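## Task

Find the box whose top face shows the letter T and place only that box inside the tote near the door, lying wholly within the tote's rim. All other boxes must remain on their desks, nothing new may end up on the floor, and the robot must finish upright and level (a fall or lean counts as failure). The result must stay in place without the robot holding or propping it.

## Robot and tools

ROBOT. A simulated Hello Robot Stretch 3 with a single arm: a two-wheeled base, a lift sliding up a mast, and a telescoping arm that reaches out to the robot's right side. The gripper cannot move forward or back on its own; you drive the base for that. The base measures 0.33 m long by 0.34 m wide and spins on the spot about the point between its drive wheels, 0.05 m behind the front edge. Stowed (arm in, wrist folded) the wrist pokes up to 0.06 m beyond the right side and a spin sweeps a 0.28 m radius; an unfolded level gripper reaches past that circle. A loose object may occasionally get nudged by something in the scene.

FRAMES. Base frame: origin on the floor between the drive wheels, x ahead, y to the left, z up. Odometry frame: where the base frame was at scene start. hand_pose is reported in the base frame, located where closed fingertips meet; with all wrist joints at zero its x axis points up, y back along the arm toward the mast, z toward the rear. Fingertips are round pads 0.04 m wide and sit slightly nearer the wrist when fully open.

TOOL execute_actions. Argument "actions": a list with one action or empty (empty only reports state and images). An action may hold "base", "joints", or both, plus optional "contact_limits"; motions start together and may finish at different times. "base" takes exactly one key, both relative offsets from the base's last reported position: translate_m (metres, -1 to 1, positive forward; no sideways motion) or rotate_rad (radians, -3.2 to 3.2, positive counter-clockwise seen from above). "joints" maps joint names to absolute targets in each joint's own units: lift_m 0 to 1.1 (arm height on mast), arm_m 0 to 0.52 (extension), wrist_yaw_rad -1.345 to 4.42 (0 along the arm, positive swings toward the front, 3.0 folds over the base), wrist_pitch_rad -1.57 to 0.451 (0 level, negative tips fingers down), wrist_roll_rad -2.911 to 2.911 (0 fingers side by side, level), gripper_m -0.089 to 0.179 (larger is wider; the real fingertip gap is about 0.007 m less when nearly shut and 0.025 m less when wide, and zero under 0.007), head_pan_rad -3.953 to 1.73 (0 forward, positive left, -1.57 looks along the arm), head_tilt_rad -1.53 to 0.419 (0 level, negative down). Done tolerances: ±0.004 for lift, arm, gripper; ±0.02 for yaw, roll, head; ±0.05 for pitch. "contact_limits" accepts only arm_m: a motor_effort percentage (1 to 100) at which the arm stops (contact_stop), negative sense when retracting; lower is softer but too low halts instantly, and it also caps holding force until the next action. "cameras": list from head_camera, nav_camera, wrist_camera, all; omitted/null/["all"] gives all, [] gives none. Unknown keys or out-of-range numbers reject the whole call with no motion. A joint or base omitted from an action may keep pushing toward an earlier target unseen. Each action is capped at 15 s. If one result reports a stop, the remaining motion calls in that reply are skipped.

TOOL wait: seconds 0 to 10; commands nothing and returns the same report. TOOL zoom_image: camera plus region [x0, y0, x1, y1] in pixels from the top-left of that camera's latest full image, at most 504 by 504. TOOL finished_scene: scene = number of the scene being closed; irreversible, and its result states success and the next task. Replying with no tool call ends everything.

RESULT LINES. pictures lists the camera order of images. joint_positions gives current values. base_status / joint_status: done (base done only means wheels turned, slip included), off_target (stopped short, may still push), contact_stop, time_out, torque_fault (after the last three the old target is dropped). on_its_own covers uncommanded parts; its "held at" is the held target, not the position. lidar_m: 12 distances in metres from base origin, 30° sectors, first straight ahead then counter-clockwise (4th left, 7th behind, 10th right), '-' for nothing; plane 0.17 m above floor, range 0.15 to 12 m, blind to clear objects and thin legs, partly blocked by the mast and by the robot when the lift is low. wrist_depth_mm and head_depth_mm: 7x7 median depths from the top left (45-1000 mm and 280-4000 mm; head image is sideways). base_odometry from wheel counts; heading -3.142 to 3.142, left positive; turned_by_wheels and turned_by_imu since last result. base_tilt in degrees (forward/right positive, fixed bias up to ~4°). motor_effort in % of max with peak in brackets, biased and noisy; positive wheel effort pushes forward. contact_limits shows active, default and maximum.

BEHAVIOUR. Arm and lift stop on firm contact and then go slack until recommanded; a slack lift may sink under load or be lifted when fingers close on a surface. Base, wrist and head have no contact stop. Wrist servos pushed hard for several seconds shut off for 10 s. Grip by sending gripper_m below the object's width; release by sending at least 0.02 above where the fingers touched; a new value re-squeezes. Fast base motion (0.30 m/s, 1.9 rad/s) only with lift_m under 0.30, arm_m under 0.03, wrist_yaw_rad above 2.54; otherwise 0.10 m/s and 0.63 rad/s. Fold or unfold the wrist only with lift_m 0.32-0.95, wrist_pitch_rad -0.4, roll near 0; once folded lift may go down to 0.25. With yaw below -0.4 keep pitch at -0.5 or lower. The robot holds its last command while you think.

AVOID. Drops, slips, slams and hard pushes. Pushing on a rigid object with the gripper above about 0.45 m, raising the contact limit, pushing again after a contact_stop, or driving while holding or hooking something fixed can tip the robot; snagging furniture, especially in reverse, too. If it leans, undo the last move in small steps, free the gripper, and lower lift_m to about 0.2 if still tipped. Shorter robot motion time is better.

Each tool is called after ">>>" in YAML: its name, and indented under it one key for each argument.

## Session

>>> execute_actions:
  actions: []

Scene clock: 0.00 s.
base_odometry: x=+0.000 y=+0.000 heading=+0.000 (m, m, rad; odometry frame)
turned_by_wheels: +0.000 (rad since the last result)
turned_by_imu: +0.000 (rad since the last result)
base_tilt: forward=+0.2 right=-1.5 (deg)
lidar_m: 1.63 1.31 1.06 1.04 1.14 1.76 2.10 0.85 0.69 0.68 0.74 1.14
head_depth_mm: 1539 1544 1522 1515 1505 1506 1167 / 1574 1558 1554 1549 1534 1531 1171 / 1595 1588 1581 1568 1560 1547 1169 / 1617 1620 1609 1595 1591 1580 1098 / 1644 1633 1627 1617 1611 1599 1102 / 1676 1669 1654 1655 1632 1629 1145 / 1709 1695 1689 1675 1679 1645 1142
base_status: not commanded
joint_positions: lift_m=+0.543 arm_m=+0.000 wrist_yaw_rad=+2.905 wrist_pitch_rad=-0.451 wrist_roll_rad=+0.016 gripper_m=+0.037 head_pan_rad=+0.019 head_tilt_rad=+0.002
joint_status: not commanded
motor_effort: left_wheel=-2 right_wheel=+0 lift_m=+29 arm_m=+0 wrist_yaw_rad=+0 wrist_pitch_rad=+5 wrist_roll_rad=+0 gripper_m=+1 head_pan_rad=+0 head_tilt_rad=+2 (%)
hand_pose: x=+0.0304 y=+0.0688 z=+0.5485 quat_wxyz=(+0.239, +0.708, +0.074, +0.660) (m; base frame)
wrist_depth_mm: - 893 954 - - - - / - - - - - - - / - - - - - - - / - - - - - - - / 983 - - 968 - 949 930 / 812 803 - 809 - 813 810 / 693 696 673 696 676 680 681
pictures: head_camera (sideways: a quarter turn clockwise sets it upright), nav_camera (sideways: a quarter turn counterclockwise sets it upright), wrist_camera
Images, in order (width x height): head_camera 896x504, nav_camera 672x504, wrist_camera 644x364.

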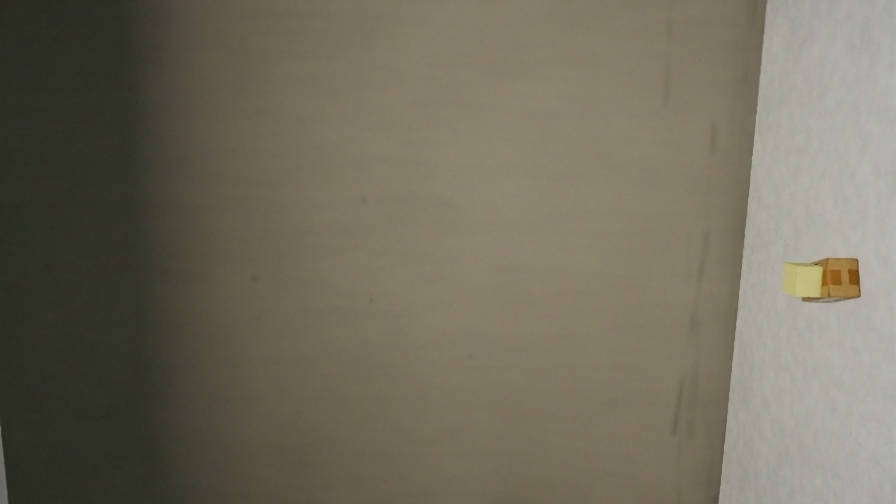

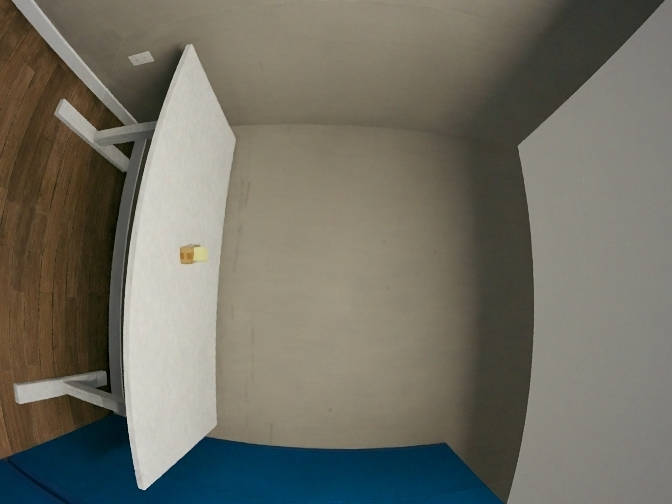

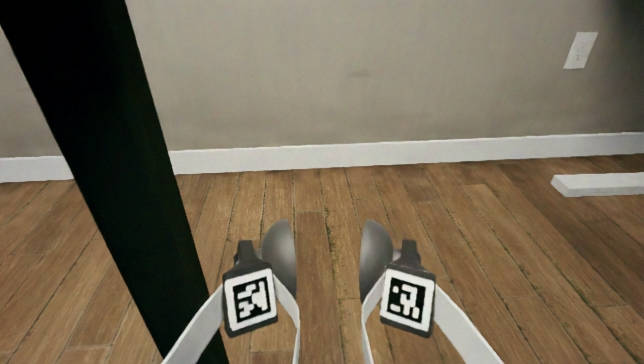

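>>> execute_actions:
  actions:
    - {"joints":{"head_tilt_rad":-0.6}}
  cameras: ["head_camera"]

>>> execute_actions:
  actions:
    - {"joints":{"head_pan_rad":-1.6}}
  cameras: ["head_camera","nav_camera"]

>>> execute_actions:
  actions:
    - {"joints":{"head_pan_rad":-3.2}}
  cameras: ["head_camera","nav_camera"]

Scene clock: 12.57 s.
base_odometry: x=+0.000 y=+0.000 heading=+0.000 (m, m, rad; odometry frame)
turned_by_wheels: +0.000 (rad since the last result)
turned_by_imu: +0.001 (rad since the last result)
base_tilt: forward=+0.2 right=-1.5 (deg)
lidar_m: 1.63 1.31 1.06 1.05 1.14 1.75 2.11 0.86 0.69 0.68 0.74 1.14
head_depth_mm: 1339 1459 1480 1062 1807 1530 1293 / 1359 1488 1478 1057 1807 1524 1293 / 1382 1501 1477 1062 1855 1523 1293 / 1402 1536 1467 1057 1868 1529 1290 / 1426 1557 1480 1102 1853 1526 1285 / 1450 1599 1469 1101 1845 1532 1290 / 1469 1616 1465 1147 1801 1531 1293
base_status: not commanded
joint_positions: lift_m=+0.543 arm_m=+0.000 wrist_yaw_rad=+2.905 wrist_pitch_rad=-0.451 wrist_roll_rad=+0.016 gripper_m=+0.037 head_pan_rad=+0.019 head_tilt_rad=-0.592
joint_status: all done
motor_effort: left_wheel=-2(1) right_wheel=+1(0) lift_m=+29(29) arm_m=+1(0) wrist_yaw_rad=+0(0) wrist_pitch_rad=+5(5) wrist_roll_rad=+0(0) gripper_m=+0(0) head_pan_rad=+0(0) head_tilt_rad=-3(24) (%)
hand_pose: x=+0.0304 y=+0.0688 z=+0.5485 quat_wxyz=(+0.239, +0.708, +0.074, +0.660) (m; base frame)
wrist_depth_mm: - 940 987 - - - - / - - - - - - - / - - - - - - - / - - - - - - - / 936 - - 931 - 912 927 / 809 786 - 789 - 822 792 / 683 689 668 705 680 683 692
pictures: head_camera (sideways: a quarter turn clockwise sets it upright)
Images, in order (width x height): head_camera 896x504.

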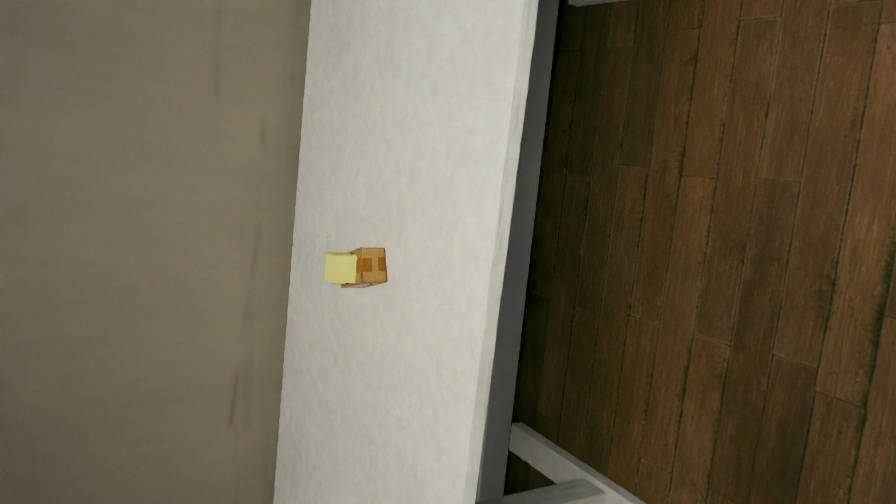

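Scene clock: 13.90 s.
base_odometry: x=+0.000 y=+0.000 heading=+0.000 (m, m, rad; odometry frame)
turned_by_wheels: +0.000 (rad since the last result)
turned_by_imu: +0.000 (rad since the last result)
base_tilt: forward=+0.3 right=-1.5 (deg)
lidar_m: 1.62 1.31 1.06 1.05 1.14 1.76 2.10 0.85 0.69 0.68 0.74 1.14
head_depth_mm: 546 597 656 728 814 928 1086 / 554 604 662 738 827 943 1103 / 561 612 673 749 844 966 1128 / 567 620 684 761 859 988 1161 / 573 628 693 774 871 1000 1183 / 580 636 703 784 887 1023 1212 / 587 644 714 799 907 1050 1216
base_status: not commanded
joint_positions: lift_m=+0.543 arm_m=+0.000 wrist_yaw_rad=+2.905 wrist_pitch_rad=-0.451 wrist_roll_rad=+0.016 gripper_m=+0.037 head_pan_rad=-1.593 head_tilt_rad=-0.592
joint_status: all done
motor_effort: left_wheel=-1(2) right_wheel=+0(0) lift_m=+29(29) arm_m=+1(0) wrist_yaw_rad=+0(0) wrist_pitch_rad=+5(5) wrist_roll_rad=+0(1) gripper_m=+1(1) head_pan_rad=-4(43) head_tilt_rad=-2(3) (%)
hand_pose: x=+0.0304 y=+0.0688 z=+0.5485 quat_wxyz=(+0.239, +0.708, +0.074, +0.660) (m; base frame)
wrist_depth_mm: - 922 955 - - - - / - - - - - - - / - - - - - - - / - - - - - - - / 981 - - 922 - 973 956 / 782 810 - 808 - 800 777 / 697 717 678 693 675 695 701
pictures: head_camera (sideways: a quarter turn clockwise sets it upright), nav_camera (sideways: a quarter turn counterclockwise sets it upright)
Images, in order (width x height): head_camera 896x504, nav_camera 672x504.

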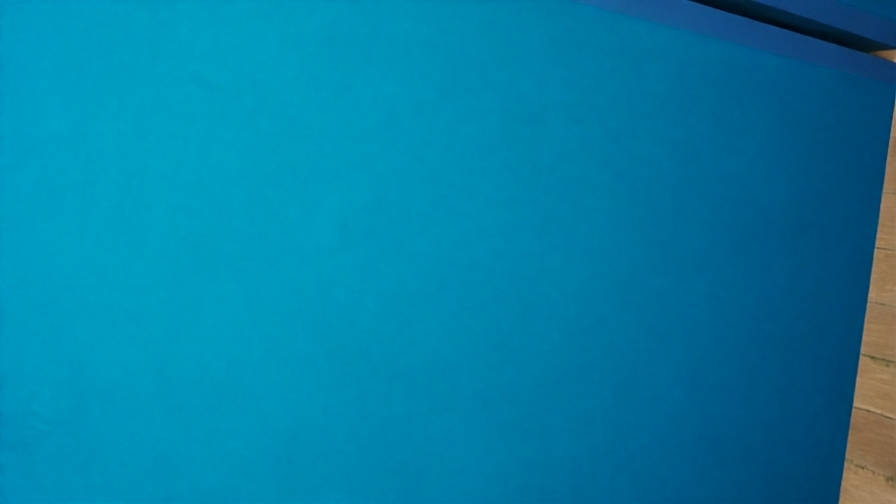

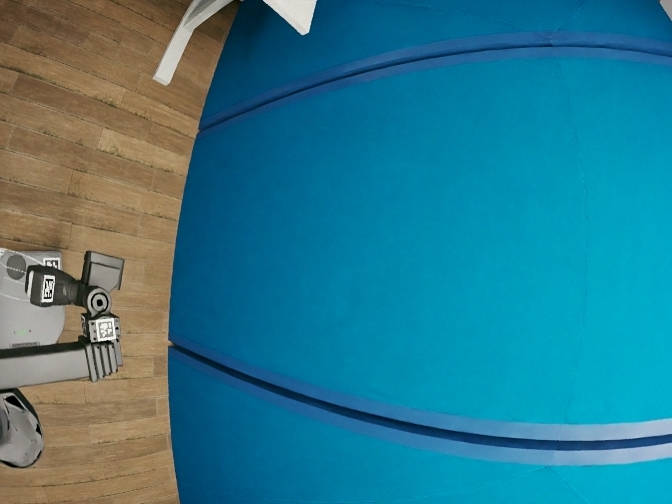

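Scene clock: 15.20 s.
base_odometry: x=+0.000 y=+0.000 heading=+0.000 (m, m, rad; odometry frame)
turned_by_wheels: +0.000 (rad since the last result)
turned_by_imu: +0.000 (rad since the last result)
base_tilt: forward=+0.2 right=-1.5 (deg)
lidar_m: 1.63 1.31 1.05 1.05 1.14 1.76 2.10 0.86 0.69 0.68 0.75 1.14
head_depth_mm: 1772 1930 2130 2281 1812 1524 1284 / 1800 1950 2147 2306 1872 1530 1295 / 1819 1976 2168 2313 1859 1527 1294 / 1825 2013 2209 2365 1861 1528 1293 / 1854 2043 2243 2385 1874 1528 1289 / 1872 2067 2275 2385 1853 1520 1288 / 1896 2080 2296 2387 1865 1524 1287
base_status: not commanded
joint_positions: lift_m=+0.543 arm_m=+0.000 wrist_yaw_rad=+2.905 wrist_pitch_rad=-0.451 wrist_roll_rad=+0.016 gripper_m=+0.037 head_pan_rad=-3.193 head_tilt_rad=-0.592
joint_status: all done
motor_effort: left_wheel=-1(2) right_wheel=-1(0) lift_m=+29(29) arm_m=+0(0) wrist_yaw_rad=+0(0) wrist_pitch_rad=+5(5) wrist_roll_rad=+1(1) gripper_m=+0(0) head_pan_rad=-4(44) head_tilt_rad=-2(2) (%)
hand_pose: x=+0.0304 y=+0.0688 z=+0.5485 quat_wxyz=(+0.239, +0.708, +0.074, +0.660) (m; base frame)
wrist_depth_mm: - 920 973 - - - - / - - - - - - - / - - - - - - - / - - - - - - - / 922 - - 951 - 920 939 / 781 802 - 811 - 795 815 / 699 703 668 715 675 688 704
pictures: head_camera (sideways: a quarter turn clockwise sets it upright), nav_camera (sideways: a quarter turn counterclockwise sets it upright)
Images, in order (width x height): head_camera 896x504, nav_camera 672x504.

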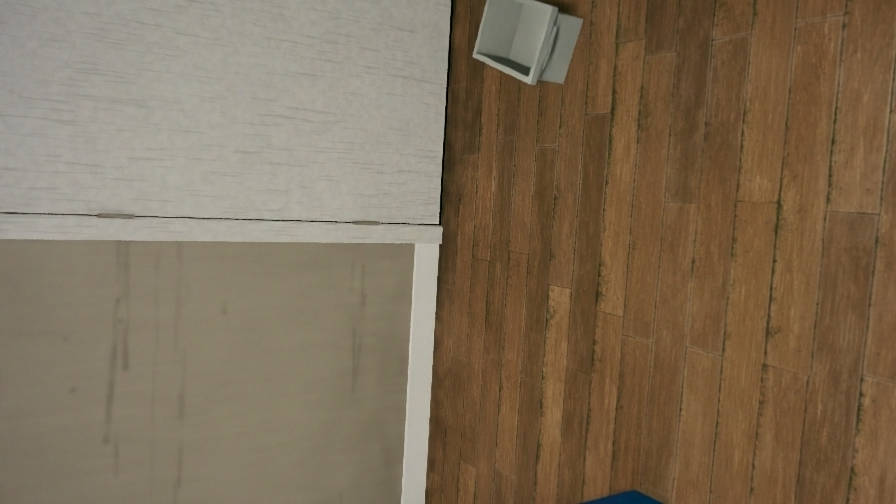

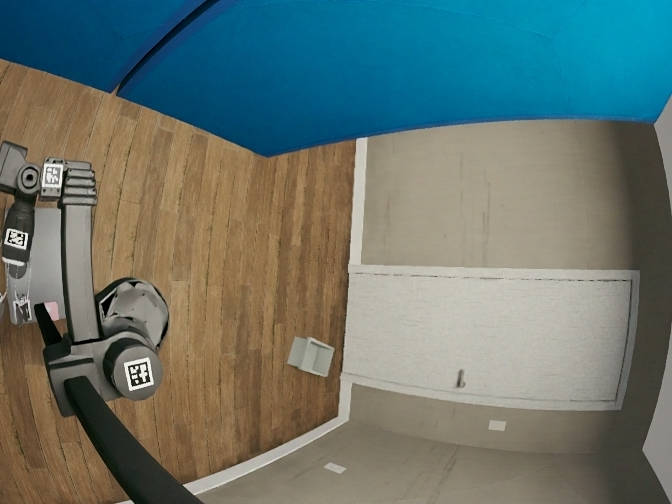

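>>> execute_actions:
  actions:
    - {"base":{"translate_m":0.55},"joints":{"head_pan_rad":0,"head_tilt_rad":-0.9,"lift_m":0.9}}
  cameras: ["head_camera"]

>>> zoom_image:
  camera: "head_camera"
  region: [150,150,450,350]

Scene clock: 27.63 s.
base_odometry: x=+0.550 y=+0.000 heading=+0.000 (m, m, rad; odometry frame)
turned_by_wheels: +0.000 (rad since the last result)
turned_by_imu: +0.007 (rad since the last result)
base_tilt: forward=+0.2 right=-1.5 (deg)
lidar_m: 1.09 0.96 0.97 0.97 1.06 1.64 2.65 0.95 0.77 0.76 0.77 0.81
head_depth_mm: 947 1020 862 729 632 587 1138 / 960 1038 863 728 632 587 1141 / 972 1054 861 730 633 1215 1137 / 989 1056 863 730 632 1237 1141 / 1001 1055 820 730 634 1234 1134 / 1015 1054 862 731 634 1257 1143 / 1035 1056 863 732 633 1283 1144
base_status: done
joint_positions: lift_m=+0.900 arm_m=+0.000 wrist_yaw_rad=+2.905 wrist_pitch_rad=-0.451 wrist_roll_rad=+0.016 gripper_m=+0.037 head_pan_rad=-0.007 head_tilt_rad=-0.889
joint_status: all done
motor_effort: left_wheel=-2(2) right_wheel=+0(4) lift_m=+35(39) arm_m=+1(1) wrist_yaw_rad=+0(0) wrist_pitch_rad=+5(5) wrist_roll_rad=+0(1) gripper_m=+1(0) head_pan_rad=+2(42) head_tilt_rad=-4(16) (%)
hand_pose: x=+0.0304 y=+0.0688 z=+0.9050 quat_wxyz=(+0.239, +0.708, +0.074, +0.660) (m; base frame)
wrist_depth_mm: - 853 883 942 950 932 975 / - 953 955 - - - - / - - - - - 685 696 / - - - - - 560 540 / - - - - - 499 433 / - - - - - - 368 / - - - - - - 340
pictures: head_camera (sideways: a quarter turn clockwise sets it upright)
Images, in order (width x height): head_camera 896x504.

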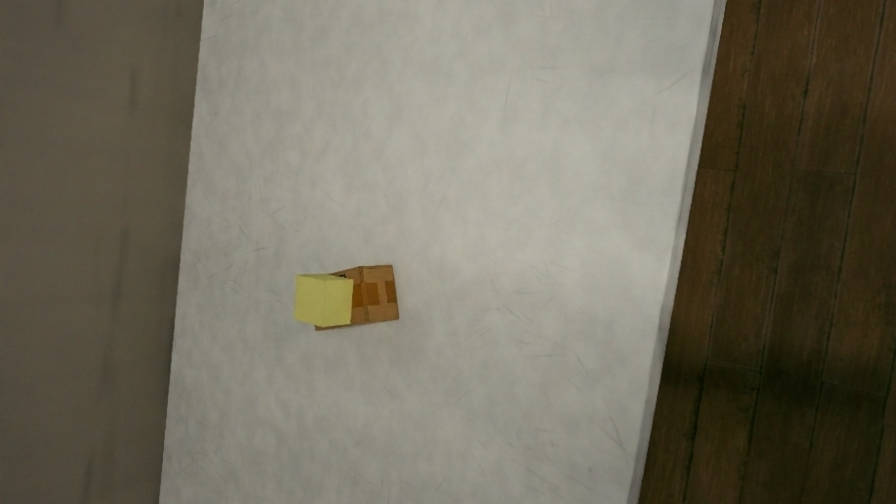

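Region (150, 150, 450, 350) of head_camera's 896x504 image, scaled by 1.680, with more detail than that image has.

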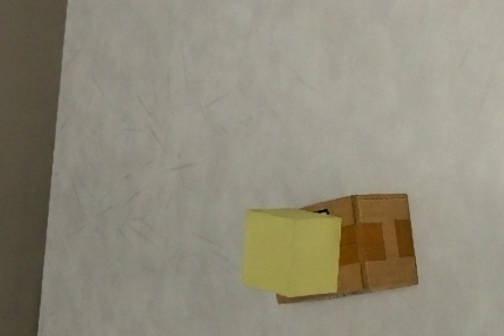

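>>> execute_actions:
  actions:
    - {"base":{"rotate_rad":1.57},"joints":{"head_pan_rad":-1.57,"wrist_yaw_rad":0,"gripper_m":0.15,"lift_m":0.94}}

Scene clock: 39.23 s.
base_odometry: x=+0.550 y=+0.000 heading=+1.570 (m, m, rad; odometry frame)
turned_by_wheels: +1.570 (rad since the last result)
turned_by_imu: +1.595 (rad since the last result)
base_tilt: forward=+0.2 right=-1.5 (deg)
lidar_m: 0.97 1.06 1.63 2.65 0.95 0.77 0.76 0.77 0.81 1.09 0.96 0.98
head_depth_mm: 950 1025 887 - - - 1116 / 967 1042 887 - - - 1145 / 981 1059 900 - - - 1138 / 997 1056 863 732 621 1237 1142 / 1013 1061 845 717 635 1256 1142 / 1033 1060 867 730 634 1281 1143 / 1047 1059 865 732 636 1282 1143
base_status: done
joint_positions: lift_m=+0.940 arm_m=+0.000 wrist_yaw_rad=+0.002 wrist_pitch_rad=-0.451 wrist_roll_rad=+0.016 gripper_m=+0.150 head_pan_rad=-1.563 head_tilt_rad=-0.889
joint_status: all done
motor_effort: left_wheel=-3(7) right_wheel=+2(6) lift_m=+35(39) arm_m=+1(1) wrist_yaw_rad=-3(5) wrist_pitch_rad=+6(6) wrist_roll_rad=+0(0) gripper_m=+1(83) head_pan_rad=-4(42) head_tilt_rad=-3(4) (%)
hand_pose: x=-0.0210 y=-0.3652 z=+0.9449 quat_wxyz=(+0.684, +0.158, -0.694, -0.159) (m; base frame)
wrist_depth_mm: 840 807 773 750 750 713 695 / 903 908 876 817 787 775 721 / 814 775 779 762 795 806 778 / 609 614 600 607 599 609 607 / 490 515 474 486 493 512 492 / 418 - 417 421 423 424 424 / 369 358 371 364 361 353 371
pictures: head_camera (sideways: a quarter turn clockwise sets it upright), nav_camera (sideways: a quarter turn counterclockwise sets it upright), wrist_camera
Images, in order (width x height): head_camera 896x504, nav_camera 672x504, wrist_camera 644x364.

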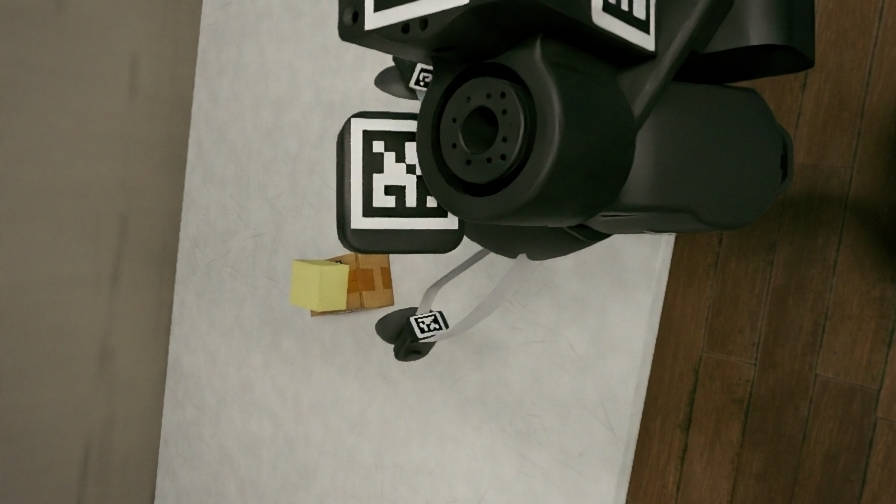

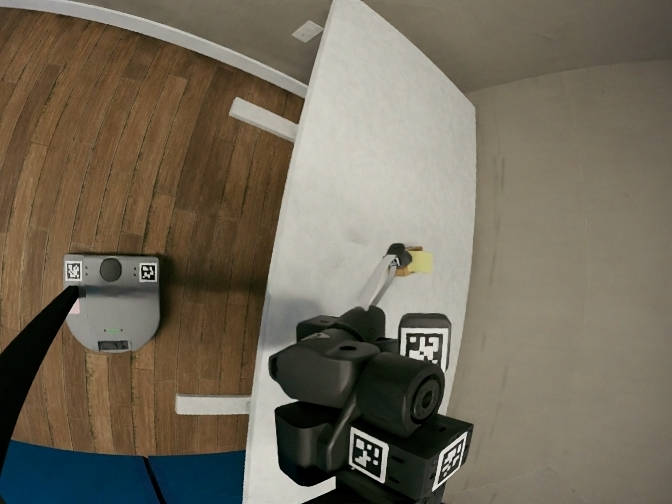

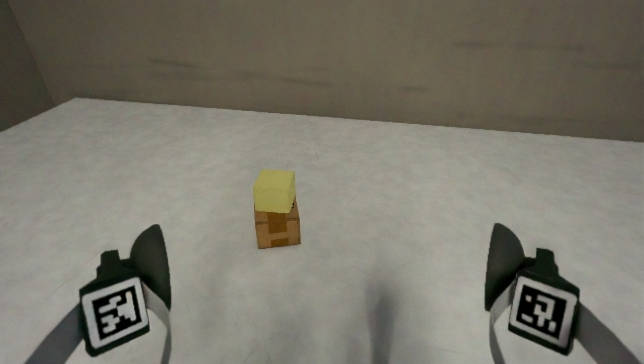

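>>> execute_actions:
  actions:
    - {"base":{"translate_m":0.07},"joints":{"lift_m":0.85,"arm_m":0.15}}

Scene clock: 44.97 s.
base_odometry: x=+0.550 y=+0.070 heading=+1.570 (m, m, rad; odometry frame)
turned_by_wheels: +0.000 (rad since the last result)
turned_by_imu: +0.002 (rad since the last result)
base_tilt: forward=+0.2 right=-1.5 (deg)
lidar_m: 0.90 0.98 1.51 2.64 1.04 0.84 0.83 0.83 1.10 1.10 0.92 0.91
head_depth_mm: 964 1036 908 - 620 1219 1140 / 979 1050 - - 628 1231 1143 / 992 1059 912 - 622 1235 1139 / 1009 1057 890 714 634 1260 1144 / 1027 1058 884 731 633 1277 1147 / 1044 1057 865 731 634 1281 1142 / 1059 1060 866 732 647 1279 1147
base_status: done
joint_positions: lift_m=+0.850 arm_m=+0.150 wrist_yaw_rad=+0.002 wrist_pitch_rad=-0.451 wrist_roll_rad=+0.016 gripper_m=+0.150 head_pan_rad=-1.563 head_tilt_rad=-0.889
joint_status: all done
motor_effort: left_wheel=-3(6) right_wheel=+2(7) lift_m=+22(32) arm_m=+3(3) wrist_yaw_rad=-2(3) wrist_pitch_rad=+5(5) wrist_roll_rad=+0(0) gripper_m=+1(0) head_pan_rad=-3(4) head_tilt_rad=-4(4) (%)
hand_pose: x=-0.0212 y=-0.5147 z=+0.8555 quat_wxyz=(+0.684, +0.158, -0.694, -0.159) (m; base frame)
wrist_depth_mm: 709 701 685 639 608 609 579 / 764 721 705 684 662 638 626 / 577 580 585 582 586 578 592 / 449 447 450 430 455 449 448 / 364 381 378 285 373 385 369 / 314 - 311 295 315 313 310 / 278 264 271 272 272 263 275
pictures: head_camera (sideways: a quarter turn clockwise sets it upright), nav_camera (sideways: a quarter turn counterclockwise sets it upright), wrist_camera
Images, in order (width x height): head_camera 896x504, nav_camera 672x504, wrist_camera 644x364.

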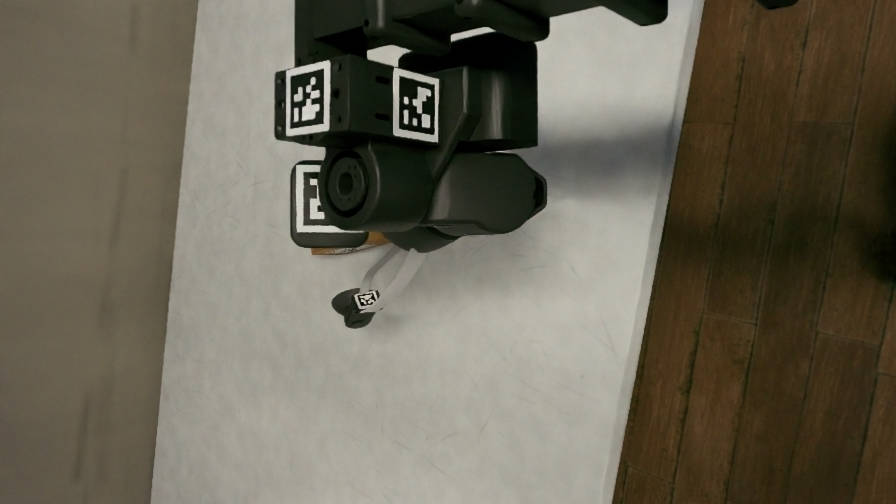

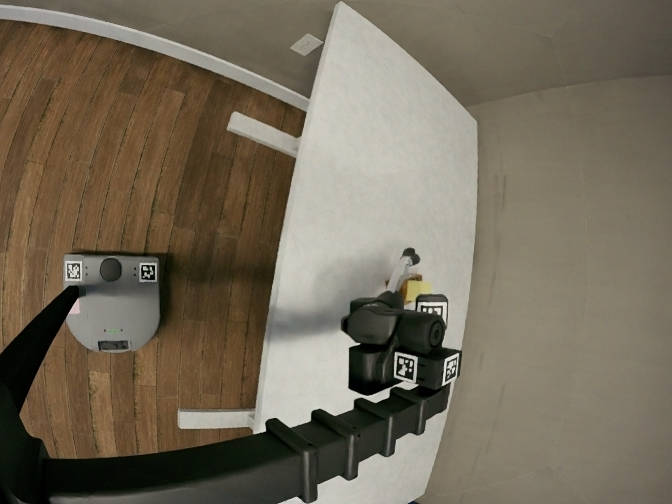

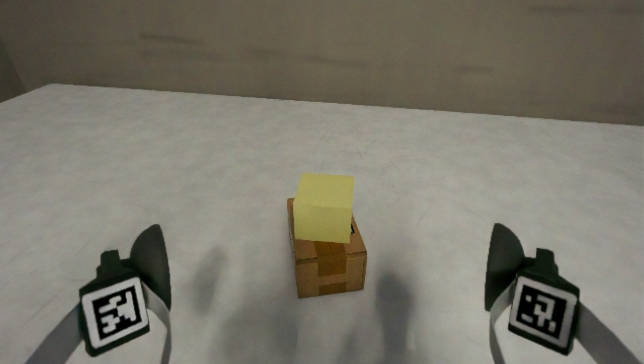

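>>> execute_actions:
  actions:
    - {"joints":{"lift_m":0.81,"arm_m":0.26}}
  cameras: ["wrist_camera"]

Scene clock: 52.30 s.
base_odometry: x=+0.550 y=+0.070 heading=+1.570 (m, m, rad; odometry frame)
turned_by_wheels: +0.000 (rad since the last result)
turned_by_imu: +0.001 (rad since the last result)
base_tilt: forward=+0.2 right=-1.4 (deg)
lidar_m: 0.90 0.98 1.52 2.64 1.03 0.84 0.83 0.83 1.11 1.10 0.92 0.91
head_depth_mm: 961 1039 - - 633 1216 1125 / 979 1053 - 712 633 1233 1142 / 995 1058 - 713 633 1228 1142 / 1010 1056 886 731 634 1255 1137 / 1023 1053 865 731 632 1284 1143 / 1041 1056 866 730 633 1279 1144 / 1058 1061 866 732 646 1283 1146
base_status: not commanded
joint_positions: lift_m=+0.810 arm_m=+0.260 wrist_yaw_rad=+0.002 wrist_pitch_rad=-0.451 wrist_roll_rad=+0.016 gripper_m=+0.150 head_pan_rad=-1.563 head_tilt_rad=-0.889
joint_status: all done
motor_effort: left_wheel=-3(4) right_wheel=+2(2) lift_m=+22(21) arm_m=+3(3) wrist_yaw_rad=-1(2) wrist_pitch_rad=+5(6) wrist_roll_rad=+0(0) gripper_m=+0(1) head_pan_rad=-4(2) head_tilt_rad=-3(3) (%)
hand_pose: x=-0.0212 y=-0.6247 z=+0.8155 quat_wxyz=(+0.684, +0.158, -0.694, -0.159) (m; base frame)
wrist_depth_mm: 621 582 566 550 530 503 484 / 662 626 594 583 561 543 518 / 490 493 499 492 493 485 500 / 381 379 381 389 379 378 383 / 314 322 311 186 314 321 312 / 263 - 264 162 265 265 266 / 235 222 229 171 222 223 232
pictures: wrist_camera
Images, in order (width x height): wrist_camera 644x364.

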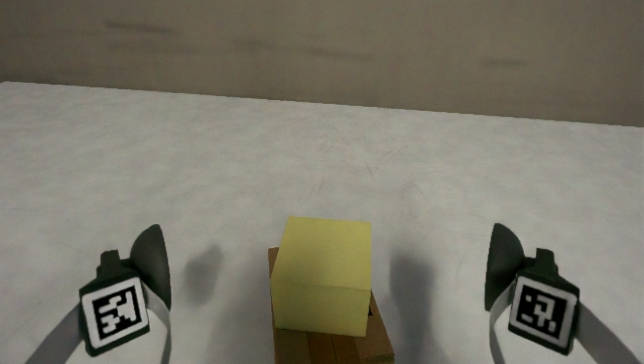

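>>> execute_actions:
  actions:
    - {"joints":{"lift_m":0.80,"gripper_m":0.03}}
  cameras: ["wrist_camera"]

>>> execute_actions:
  actions:
    - {"joints":{"lift_m":0.9}}

Scene clock: 57.93 s.
base_odometry: x=+0.550 y=+0.070 heading=+1.570 (m, m, rad; odometry frame)
turned_by_wheels: +0.000 (rad since the last result)
turned_by_imu: +0.001 (rad since the last result)
base_tilt: forward=+0.2 right=-1.5 (deg)
lidar_m: 0.90 0.98 1.51 2.64 1.04 0.84 0.83 0.83 1.10 1.10 0.92 0.91
head_depth_mm: 959 1034 911 - - 1235 1126 / 979 1061 - 714 634 1234 1142 / 990 1056 - 699 633 1238 1141 / 1009 1056 862 730 634 1253 1140 / 1022 1056 861 731 634 1283 1142 / 1039 1058 863 732 634 1280 1144 / 1056 1061 866 733 646 1284 1145
base_status: not commanded
joint_positions: lift_m=+0.800 arm_m=+0.260 wrist_yaw_rad=+0.002 wrist_pitch_rad=-0.451 wrist_roll_rad=+0.016 gripper_m=+0.030 head_pan_rad=-1.563 head_tilt_rad=-0.889
joint_status: all done
motor_effort: left_wheel=-4(4) right_wheel=+3(1) lift_m=+22(22) arm_m=+3(4) wrist_yaw_rad=-2(2) wrist_pitch_rad=+5(5) wrist_roll_rad=+1(0) gripper_m=-7(81) head_pan_rad=-4(4) head_tilt_rad=-3(4) (%)
hand_pose: x=-0.0212 y=-0.6247 z=+0.8055 quat_wxyz=(+0.684, +0.158, -0.694, -0.159) (m; base frame)
wrist_depth_mm: 608 584 562 546 526 497 485 / 651 622 600 585 563 546 515 / 471 475 466 470 471 468 470 / 363 365 363 362 363 363 363 / 301 299 308 171 299 298 299 / 250 251 - 159 163 251 252 / 217 218 213 166 206 218 218
pictures: wrist_camera
Images, in order (width x height): wrist_camera 644x364.

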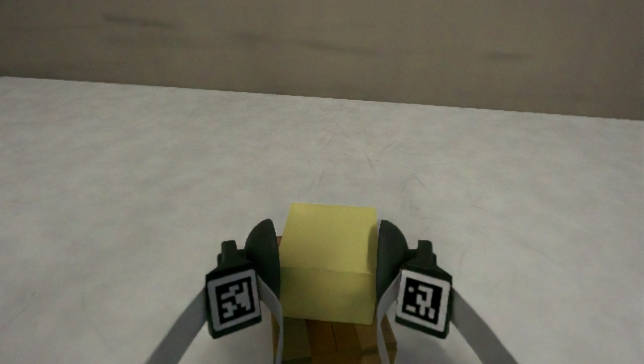

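Scene clock: 59.67 s.
base_odometry: x=+0.550 y=+0.070 heading=+1.570 (m, m, rad; odometry frame)
turned_by_wheels: +0.000 (rad since the last result)
turned_by_imu: +0.000 (rad since the last result)
base_tilt: forward=+0.2 right=-1.5 (deg)
lidar_m: 0.90 0.98 1.51 2.64 1.04 0.84 0.83 0.83 1.11 1.10 0.92 0.91
head_depth_mm: 945 - 840 729 632 1215 1139 / 954 - 821 730 633 1236 1139 / 983 - 800 731 633 1236 1142 / 1011 1060 830 733 634 1252 1138 / 1026 1059 864 732 636 1279 1143 / 1036 1057 867 731 633 1275 1144 / 1057 1061 866 732 646 1279 1147
base_status: not commanded
joint_positions: lift_m=+0.900 arm_m=+0.260 wrist_yaw_rad=+0.002 wrist_pitch_rad=-0.454 wrist_roll_rad=+0.016 gripper_m=+0.030 head_pan_rad=-1.563 head_tilt_rad=-0.889
joint_status: all done
motor_effort: left_wheel=-4(3) right_wheel=+2(2) lift_m=+36(38) arm_m=+3(3) wrist_yaw_rad=-2(2) wrist_pitch_rad=+6(7) wrist_roll_rad=+0(0) gripper_m=-8(9) head_pan_rad=-3(4) head_tilt_rad=-3(3) (%)
hand_pose: x=-0.0212 y=-0.6243 z=+0.9043 quat_wxyz=(+0.684, +0.159, -0.694, -0.160) (m; base frame)
wrist_depth_mm: 612 597 559 547 532 499 485 / 661 628 628 576 565 547 520 / 676 684 657 638 610 587 569 / 535 519 535 527 542 538 534 / 438 441 442 184 458 443 446 / 370 367 - 157 157 370 373 / 320 318 309 257 314 322 320
pictures: head_camera (sideways: a quarter turn clockwise sets it upright), nav_camera (sideways: a quarter turn counterclockwise sets it upright), wrist_camera
Images, in order (width x height): head_camera 896x504, nav_camera 672x504, wrist_camera 644x364.

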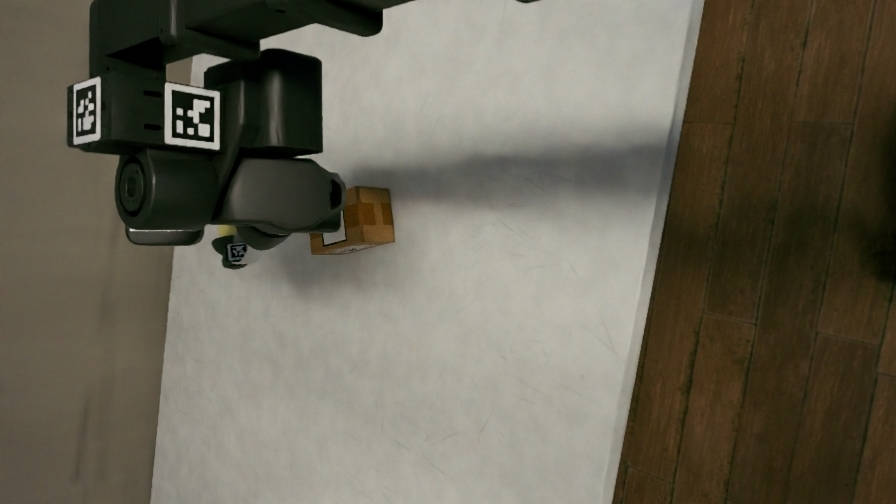

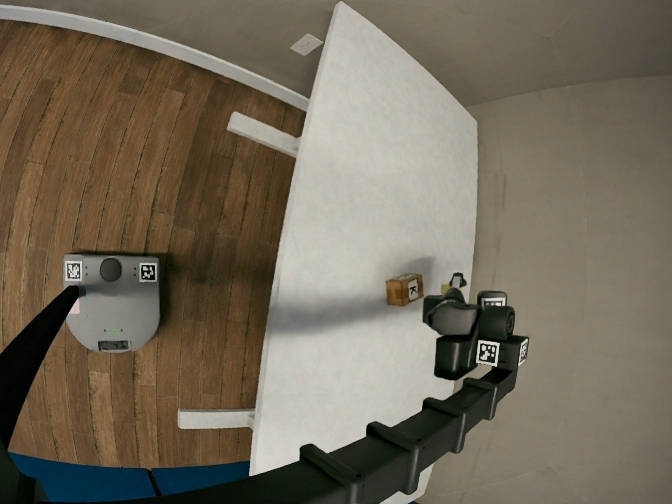

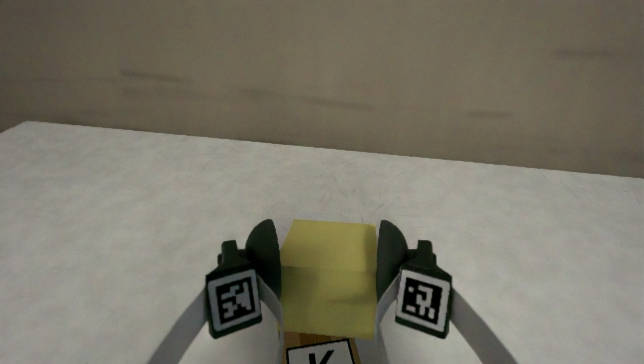

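>>> execute_actions:
  actions:
    - {"joints":{"lift_m":0.803}}
  cameras: []

>>> execute_actions:
  actions:
    - {"joints":{"gripper_m":0.1}}
  cameras: []

>>> execute_actions:
  actions:
    - {"joints":{"lift_m":0.9,"arm_m":0}}
  cameras: ["wrist_camera"]

>>> execute_actions:
  actions:
    - {"base":{"rotate_rad":1.5},"joints":{"wrist_yaw_rad":3,"wrist_pitch_rad":-0.4,"gripper_m":0.03,"head_pan_rad":0.6,"head_tilt_rad":-0.5}}
  cameras: []

>>> execute_actions:
  actions:
    - {"base":{"translate_m":1},"joints":{"lift_m":0.25}}
  cameras: []

>>> execute_actions:
  actions:
    - {"base":{"translate_m":0.9},"joints":{"head_pan_rad":1.6}}
  cameras: ["head_camera","nav_camera"]

Scene clock: 72.60 s.
base_odometry: x=+0.550 y=+0.070 heading=+1.570 (m, m, rad; odometry frame)
turned_by_wheels: +0.000 (rad since the last result)
turned_by_imu: +0.001 (rad since the last result)
base_tilt: forward=+0.2 right=-1.5 (deg)
lidar_m: 0.90 0.98 1.52 2.64 1.04 0.84 0.83 0.83 1.11 1.10 0.92 0.90
head_depth_mm: 963 1030 - - 628 1222 1127 / 977 1052 - 714 633 1238 1142 / 992 1055 - 699 632 1238 1141 / 1010 1055 863 730 632 1257 1142 / 1029 1059 858 731 634 1281 1139 / 1043 1057 864 731 633 1277 1144 / 1060 1060 865 733 646 1273 1144
base_status: not commanded
joint_positions: lift_m=+0.803 arm_m=+0.260 wrist_yaw_rad=+0.002 wrist_pitch_rad=-0.455 wrist_roll_rad=+0.016 gripper_m=+0.030 head_pan_rad=-1.563 head_tilt_rad=-0.889
joint_status: all done
motor_effort: left_wheel=-3(3) right_wheel=+2(2) lift_m=+22(31) arm_m=+3(3) wrist_yaw_rad=-2(1) wrist_pitch_rad=+7(7) wrist_roll_rad=+0(0) gripper_m=-8(7) head_pan_rad=-3(4) head_tilt_rad=-3(3) (%)
hand_pose: x=-0.0212 y=-0.6243 z=+0.8078 quat_wxyz=(+0.684, +0.159, -0.694, -0.160) (m; base frame)
wrist_depth_mm: 608 590 572 539 514 499 486 / 644 624 605 580 557 548 517 / 470 470 478 475 464 471 464 / 365 370 363 373 362 368 371 / 302 299 312 174 304 305 301 / 252 257 - 159 162 254 251 / 220 221 216 168 210 222 220
pictures: none
No camera images: the call's "cameras" was empty. Leave "cameras" out to get every camera's image.

Scene clock: 73.80 s.
base_odometry: x=+0.550 y=+0.070 heading=+1.570 (m, m, rad; odometry frame)
turned_by_wheels: +0.000 (rad since the last result)
turned_by_imu: +0.000 (rad since the last result)
base_tilt: forward=+0.2 right=-1.5 (deg)
lidar_m: 0.90 0.98 1.51 2.63 1.04 0.84 0.83 0.83 1.11 1.10 0.92 0.91
head_depth_mm: 961 1035 - - 627 1226 1126 / 976 1056 - 717 632 1237 1142 / 991 1057 - 700 633 1229 1142 / 1007 1056 844 732 633 1259 1140 / 1025 1063 862 732 634 1279 1141 / 1042 1059 864 733 633 1273 1144 / 1056 1061 864 733 647 1277 1141
base_status: not commanded
joint_positions: lift_m=+0.803 arm_m=+0.260 wrist_yaw_rad=+0.002 wrist_pitch_rad=-0.455 wrist_roll_rad=+0.016 gripper_m=+0.100 head_pan_rad=-1.563 head_tilt_rad=-0.889
joint_status: all done
motor_effort: left_wheel=-3(3) right_wheel=+2(3) lift_m=+22(22) arm_m=+3(4) wrist_yaw_rad=-1(1) wrist_pitch_rad=+7(7) wrist_roll_rad=+0(0) gripper_m=+0(83) head_pan_rad=-3(3) head_tilt_rad=-3(3) (%)
hand_pose: x=-0.0212 y=-0.6243 z=+0.8078 quat_wxyz=(+0.684, +0.159, -0.694, -0.160) (m; base frame)
wrist_depth_mm: 605 590 568 543 525 504 487 / 647 626 604 586 560 544 534 / 475 463 473 479 471 468 474 / 366 367 366 368 368 366 370 / 299 302 301 175 302 299 302 / 254 254 248 158 248 261 254 / 219 215 220 168 214 215 221
pictures: none
No camera images: the call's "cameras" was empty. Leave "cameras" out to get every camera's image.

Scene clock: 76.93 s.
base_odometry: x=+0.550 y=+0.070 heading=+1.570 (m, m, rad; odometry frame)
turned_by_wheels: +0.000 (rad since the last result)
turned_by_imu: +0.001 (rad since the last result)
base_tilt: forward=+0.2 right=-1.5 (deg)
lidar_m: 0.90 0.98 1.52 2.63 1.04 0.83 0.83 0.83 1.10 1.10 0.92 0.91
head_depth_mm: 961 1034 862 756 - - 1111 / 980 1055 865 746 - - 1121 / 992 1058 840 - - - 1128 / 1008 1058 822 766 635 1260 1141 / 1027 1058 864 730 633 1280 1144 / 1042 1059 864 730 634 1281 1142 / 1056 1063 867 733 648 1280 1144
base_status: not commanded
joint_positions: lift_m=+0.900 arm_m=+0.001 wrist_yaw_rad=+0.001 wrist_pitch_rad=-0.455 wrist_roll_rad=+0.016 gripper_m=+0.100 head_pan_rad=-1.563 head_tilt_rad=-0.889
joint_status: all done
motor_effort: left_wheel=-4(4) right_wheel=+2(3) lift_m=+36(35) arm_m=-2(2) wrist_yaw_rad=-1(2) wrist_pitch_rad=+7(7) wrist_roll_rad=+0(0) gripper_m=+0(1) head_pan_rad=-5(4) head_tilt_rad=-4(4) (%)
hand_pose: x=-0.0212 y=-0.3651 z=+0.9042 quat_wxyz=(+0.684, +0.159, -0.694, -0.161) (m; base frame)
wrist_depth_mm: 856 837 793 756 746 731 693 / 880 892 877 831 791 790 735 / 683 692 665 687 709 696 687 / 534 532 528 489 536 537 532 / 437 443 434 439 440 442 437 / 369 372 365 370 378 380 377 / 322 313 326 324 326 317 322
pictures: wrist_camera
Images, in order (width x height): wrist_camera 644x364.

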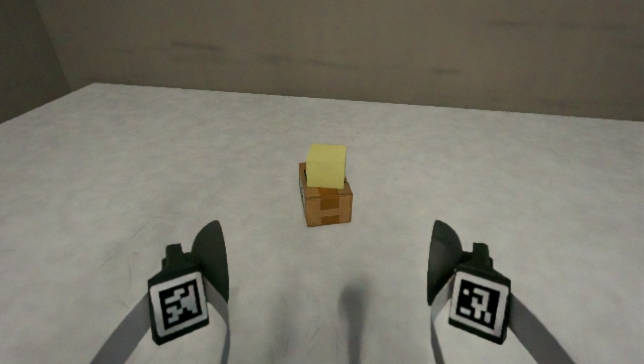

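Scene clock: 80.37 s.
base_odometry: x=+0.550 y=+0.070 heading=+3.070 (m, m, rad; odometry frame)
turned_by_wheels: +1.500 (rad since the last result)
turned_by_imu: +1.524 (rad since the last result)
base_tilt: forward=+0.2 right=-1.5 (deg)
lidar_m: 2.63 1.10 0.85 0.83 0.83 0.84 1.10 0.92 0.92 0.90 0.96 1.39
head_depth_mm: 2416 2576 2765 2779 2066 1640 1364 / 1441 1586 1764 2445 2060 1643 1364 / 1260 1376 1507 1685 1860 1650 1362 / 1119 1218 1315 1448 1591 1636 1355 / 1010 1081 1163 1269 1381 1515 1362 / 928 978 1048 1122 1213 1321 1355 / 840 892 947 1014 1085 1165 1269
base_status: done
joint_positions: lift_m=+0.900 arm_m=+0.001 wrist_yaw_rad=+2.997 wrist_pitch_rad=-0.420 wrist_roll_rad=+0.016 gripper_m=+0.030 head_pan_rad=+0.593 head_tilt_rad=-0.507
joint_status: all done
motor_effort: left_wheel=-4(8) right_wheel=+2(7) lift_m=+35(36) arm_m=-2(1) wrist_yaw_rad=+3(5) wrist_pitch_rad=+8(6) wrist_roll_rad=+1(0) gripper_m=-1(79) head_pan_rad=+3(42) head_tilt_rad=+2(19) (%)
hand_pose: x=+0.0110 y=+0.0763 z=+0.9119 quat_wxyz=(+0.198, +0.706, +0.096, +0.674) (m; base frame)
wrist_depth_mm: 750 - 765 791 782 786 799 / 809 - 832 853 857 852 875 / 754 - 884 892 949 940 964 / 575 566 - - - - - / 462 - - - - - - / 399 - - - - - - / 867 - - - - - -
pictures: none
No camera images: the call's "cameras" was empty. Leave "cameras" out to get every camera's image.

Scene clock: 89.13 s.
base_odometry: x=-0.447 y=+0.142 heading=+3.070 (m, m, rad; odometry frame)
turned_by_wheels: +0.000 (rad since the last result)
turned_by_imu: +0.011 (rad since the last result)
base_tilt: forward=+0.2 right=-1.5 (deg)
lidar_m: 1.65 0.98 0.76 0.75 0.80 1.17 2.09 1.28 0.99 0.98 1.04 1.52
head_depth_mm: 1511 1596 1715 1836 1923 1647 1366 / 1603 1714 1831 1971 2022 1644 1361 / 1717 1837 1990 2145 2071 1650 1370 / 1841 1978 2149 2351 2060 1652 1370 / 1972 2158 2312 2472 1925 1550 1365 / 819 875 934 1004 1084 1178 1275 / 753 796 846 905 968 1044 1134
base_status: done
joint_positions: lift_m=+0.250 arm_m=+0.001 wrist_yaw_rad=+2.999 wrist_pitch_rad=-0.420 wrist_roll_rad=+0.016 gripper_m=+0.030 head_pan_rad=+0.593 head_tilt_rad=-0.506
joint_status: all done
motor_effort: left_wheel=-4(4) right_wheel=+2(9) lift_m=+22(29) arm_m=-1(2) wrist_yaw_rad=+2(3) wrist_pitch_rad=+8(8) wrist_roll_rad=+0(0) gripper_m=+1(0) head_pan_rad=+3(3) head_tilt_rad=+2(3) (%)
hand_pose: x=+0.0107 y=+0.0764 z=+0.2626 quat_wxyz=(+0.198, +0.706, +0.096, +0.674) (m; base frame)
wrist_depth_mm: 685 - 682 732 710 726 760 / 729 - 757 749 776 800 808 / 769 800 812 823 830 814 875 / 696 706 695 706 689 689 697 / 554 557 596 559 568 555 558 / 473 488 - - 484 469 465 / - - - - 397 411 403
pictures: none
No camera images: the call's "cameras" was empty. Leave "cameras" out to get every camera's image.

Scene clock: 93.77 s.
base_odometry: x=-1.345 y=+0.207 heading=+3.069 (m, m, rad; odometry frame)
turned_by_wheels: +0.000 (rad since the last result)
turned_by_imu: +0.009 (rad since the last result)
base_tilt: forward=+0.2 right=-1.5 (deg)
lidar_m: 0.76 0.83 1.22 0.70 0.72 1.05 2.52 1.38 1.07 1.06 0.99 0.77
head_depth_mm: 3067 3330 3508 2756 2062 1642 1363 / 3134 3337 3611 2771 2076 1644 1368 / 3168 3343 3654 2789 2079 1649 1360 / 3189 3360 3731 2767 1980 1591 1362 / 756 796 835 883 931 986 1067 / 572 618 663 728 805 902 1026 / 571 618 673 742 818 921 1032
base_status: done
joint_positions: lift_m=+0.250 arm_m=+0.001 wrist_yaw_rad=+2.999 wrist_pitch_rad=-0.420 wrist_roll_rad=+0.016 gripper_m=+0.030 head_pan_rad=+1.593 head_tilt_rad=-0.506
joint_status: all done
motor_effort: left_wheel=-3(8) right_wheel=+2(9) lift_m=+22(22) arm_m=-1(1) wrist_yaw_rad=+2(2) wrist_pitch_rad=+8(8) wrist_roll_rad=+0(1) gripper_m=+0(0) head_pan_rad=+2(40) head_tilt_rad=+2(2) (%)
hand_pose: x=+0.0107 y=+0.0764 z=+0.2626 quat_wxyz=(+0.198, +0.706, +0.096, +0.674) (m; base frame)
wrist_depth_mm: 619 - 772 - - - 894 / 664 - 897 - - - 877 / 734 712 818 886 894 923 850 / 683 695 687 692 701 702 691 / 566 561 588 554 560 560 563 / 468 497 - - 482 475 467 / - - - - 403 407 404
pictures: head_camera (sideways: a quarter turn clockwise sets it upright), nav_camera (sideways: a quarter turn counterclockwise sets it upright)
Images, in order (width x height): head_camera 896x504, nav_camera 672x504.

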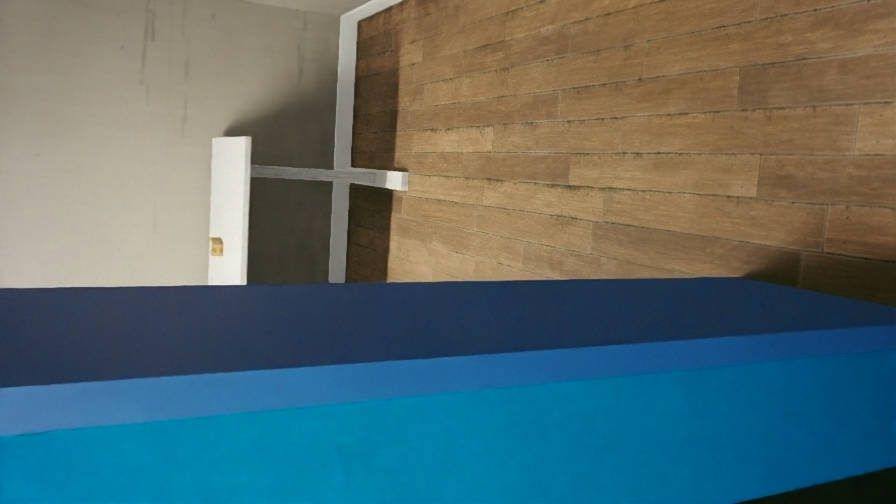

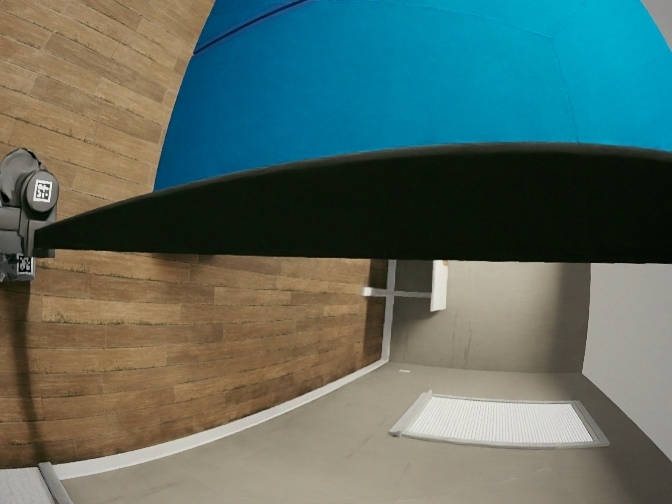

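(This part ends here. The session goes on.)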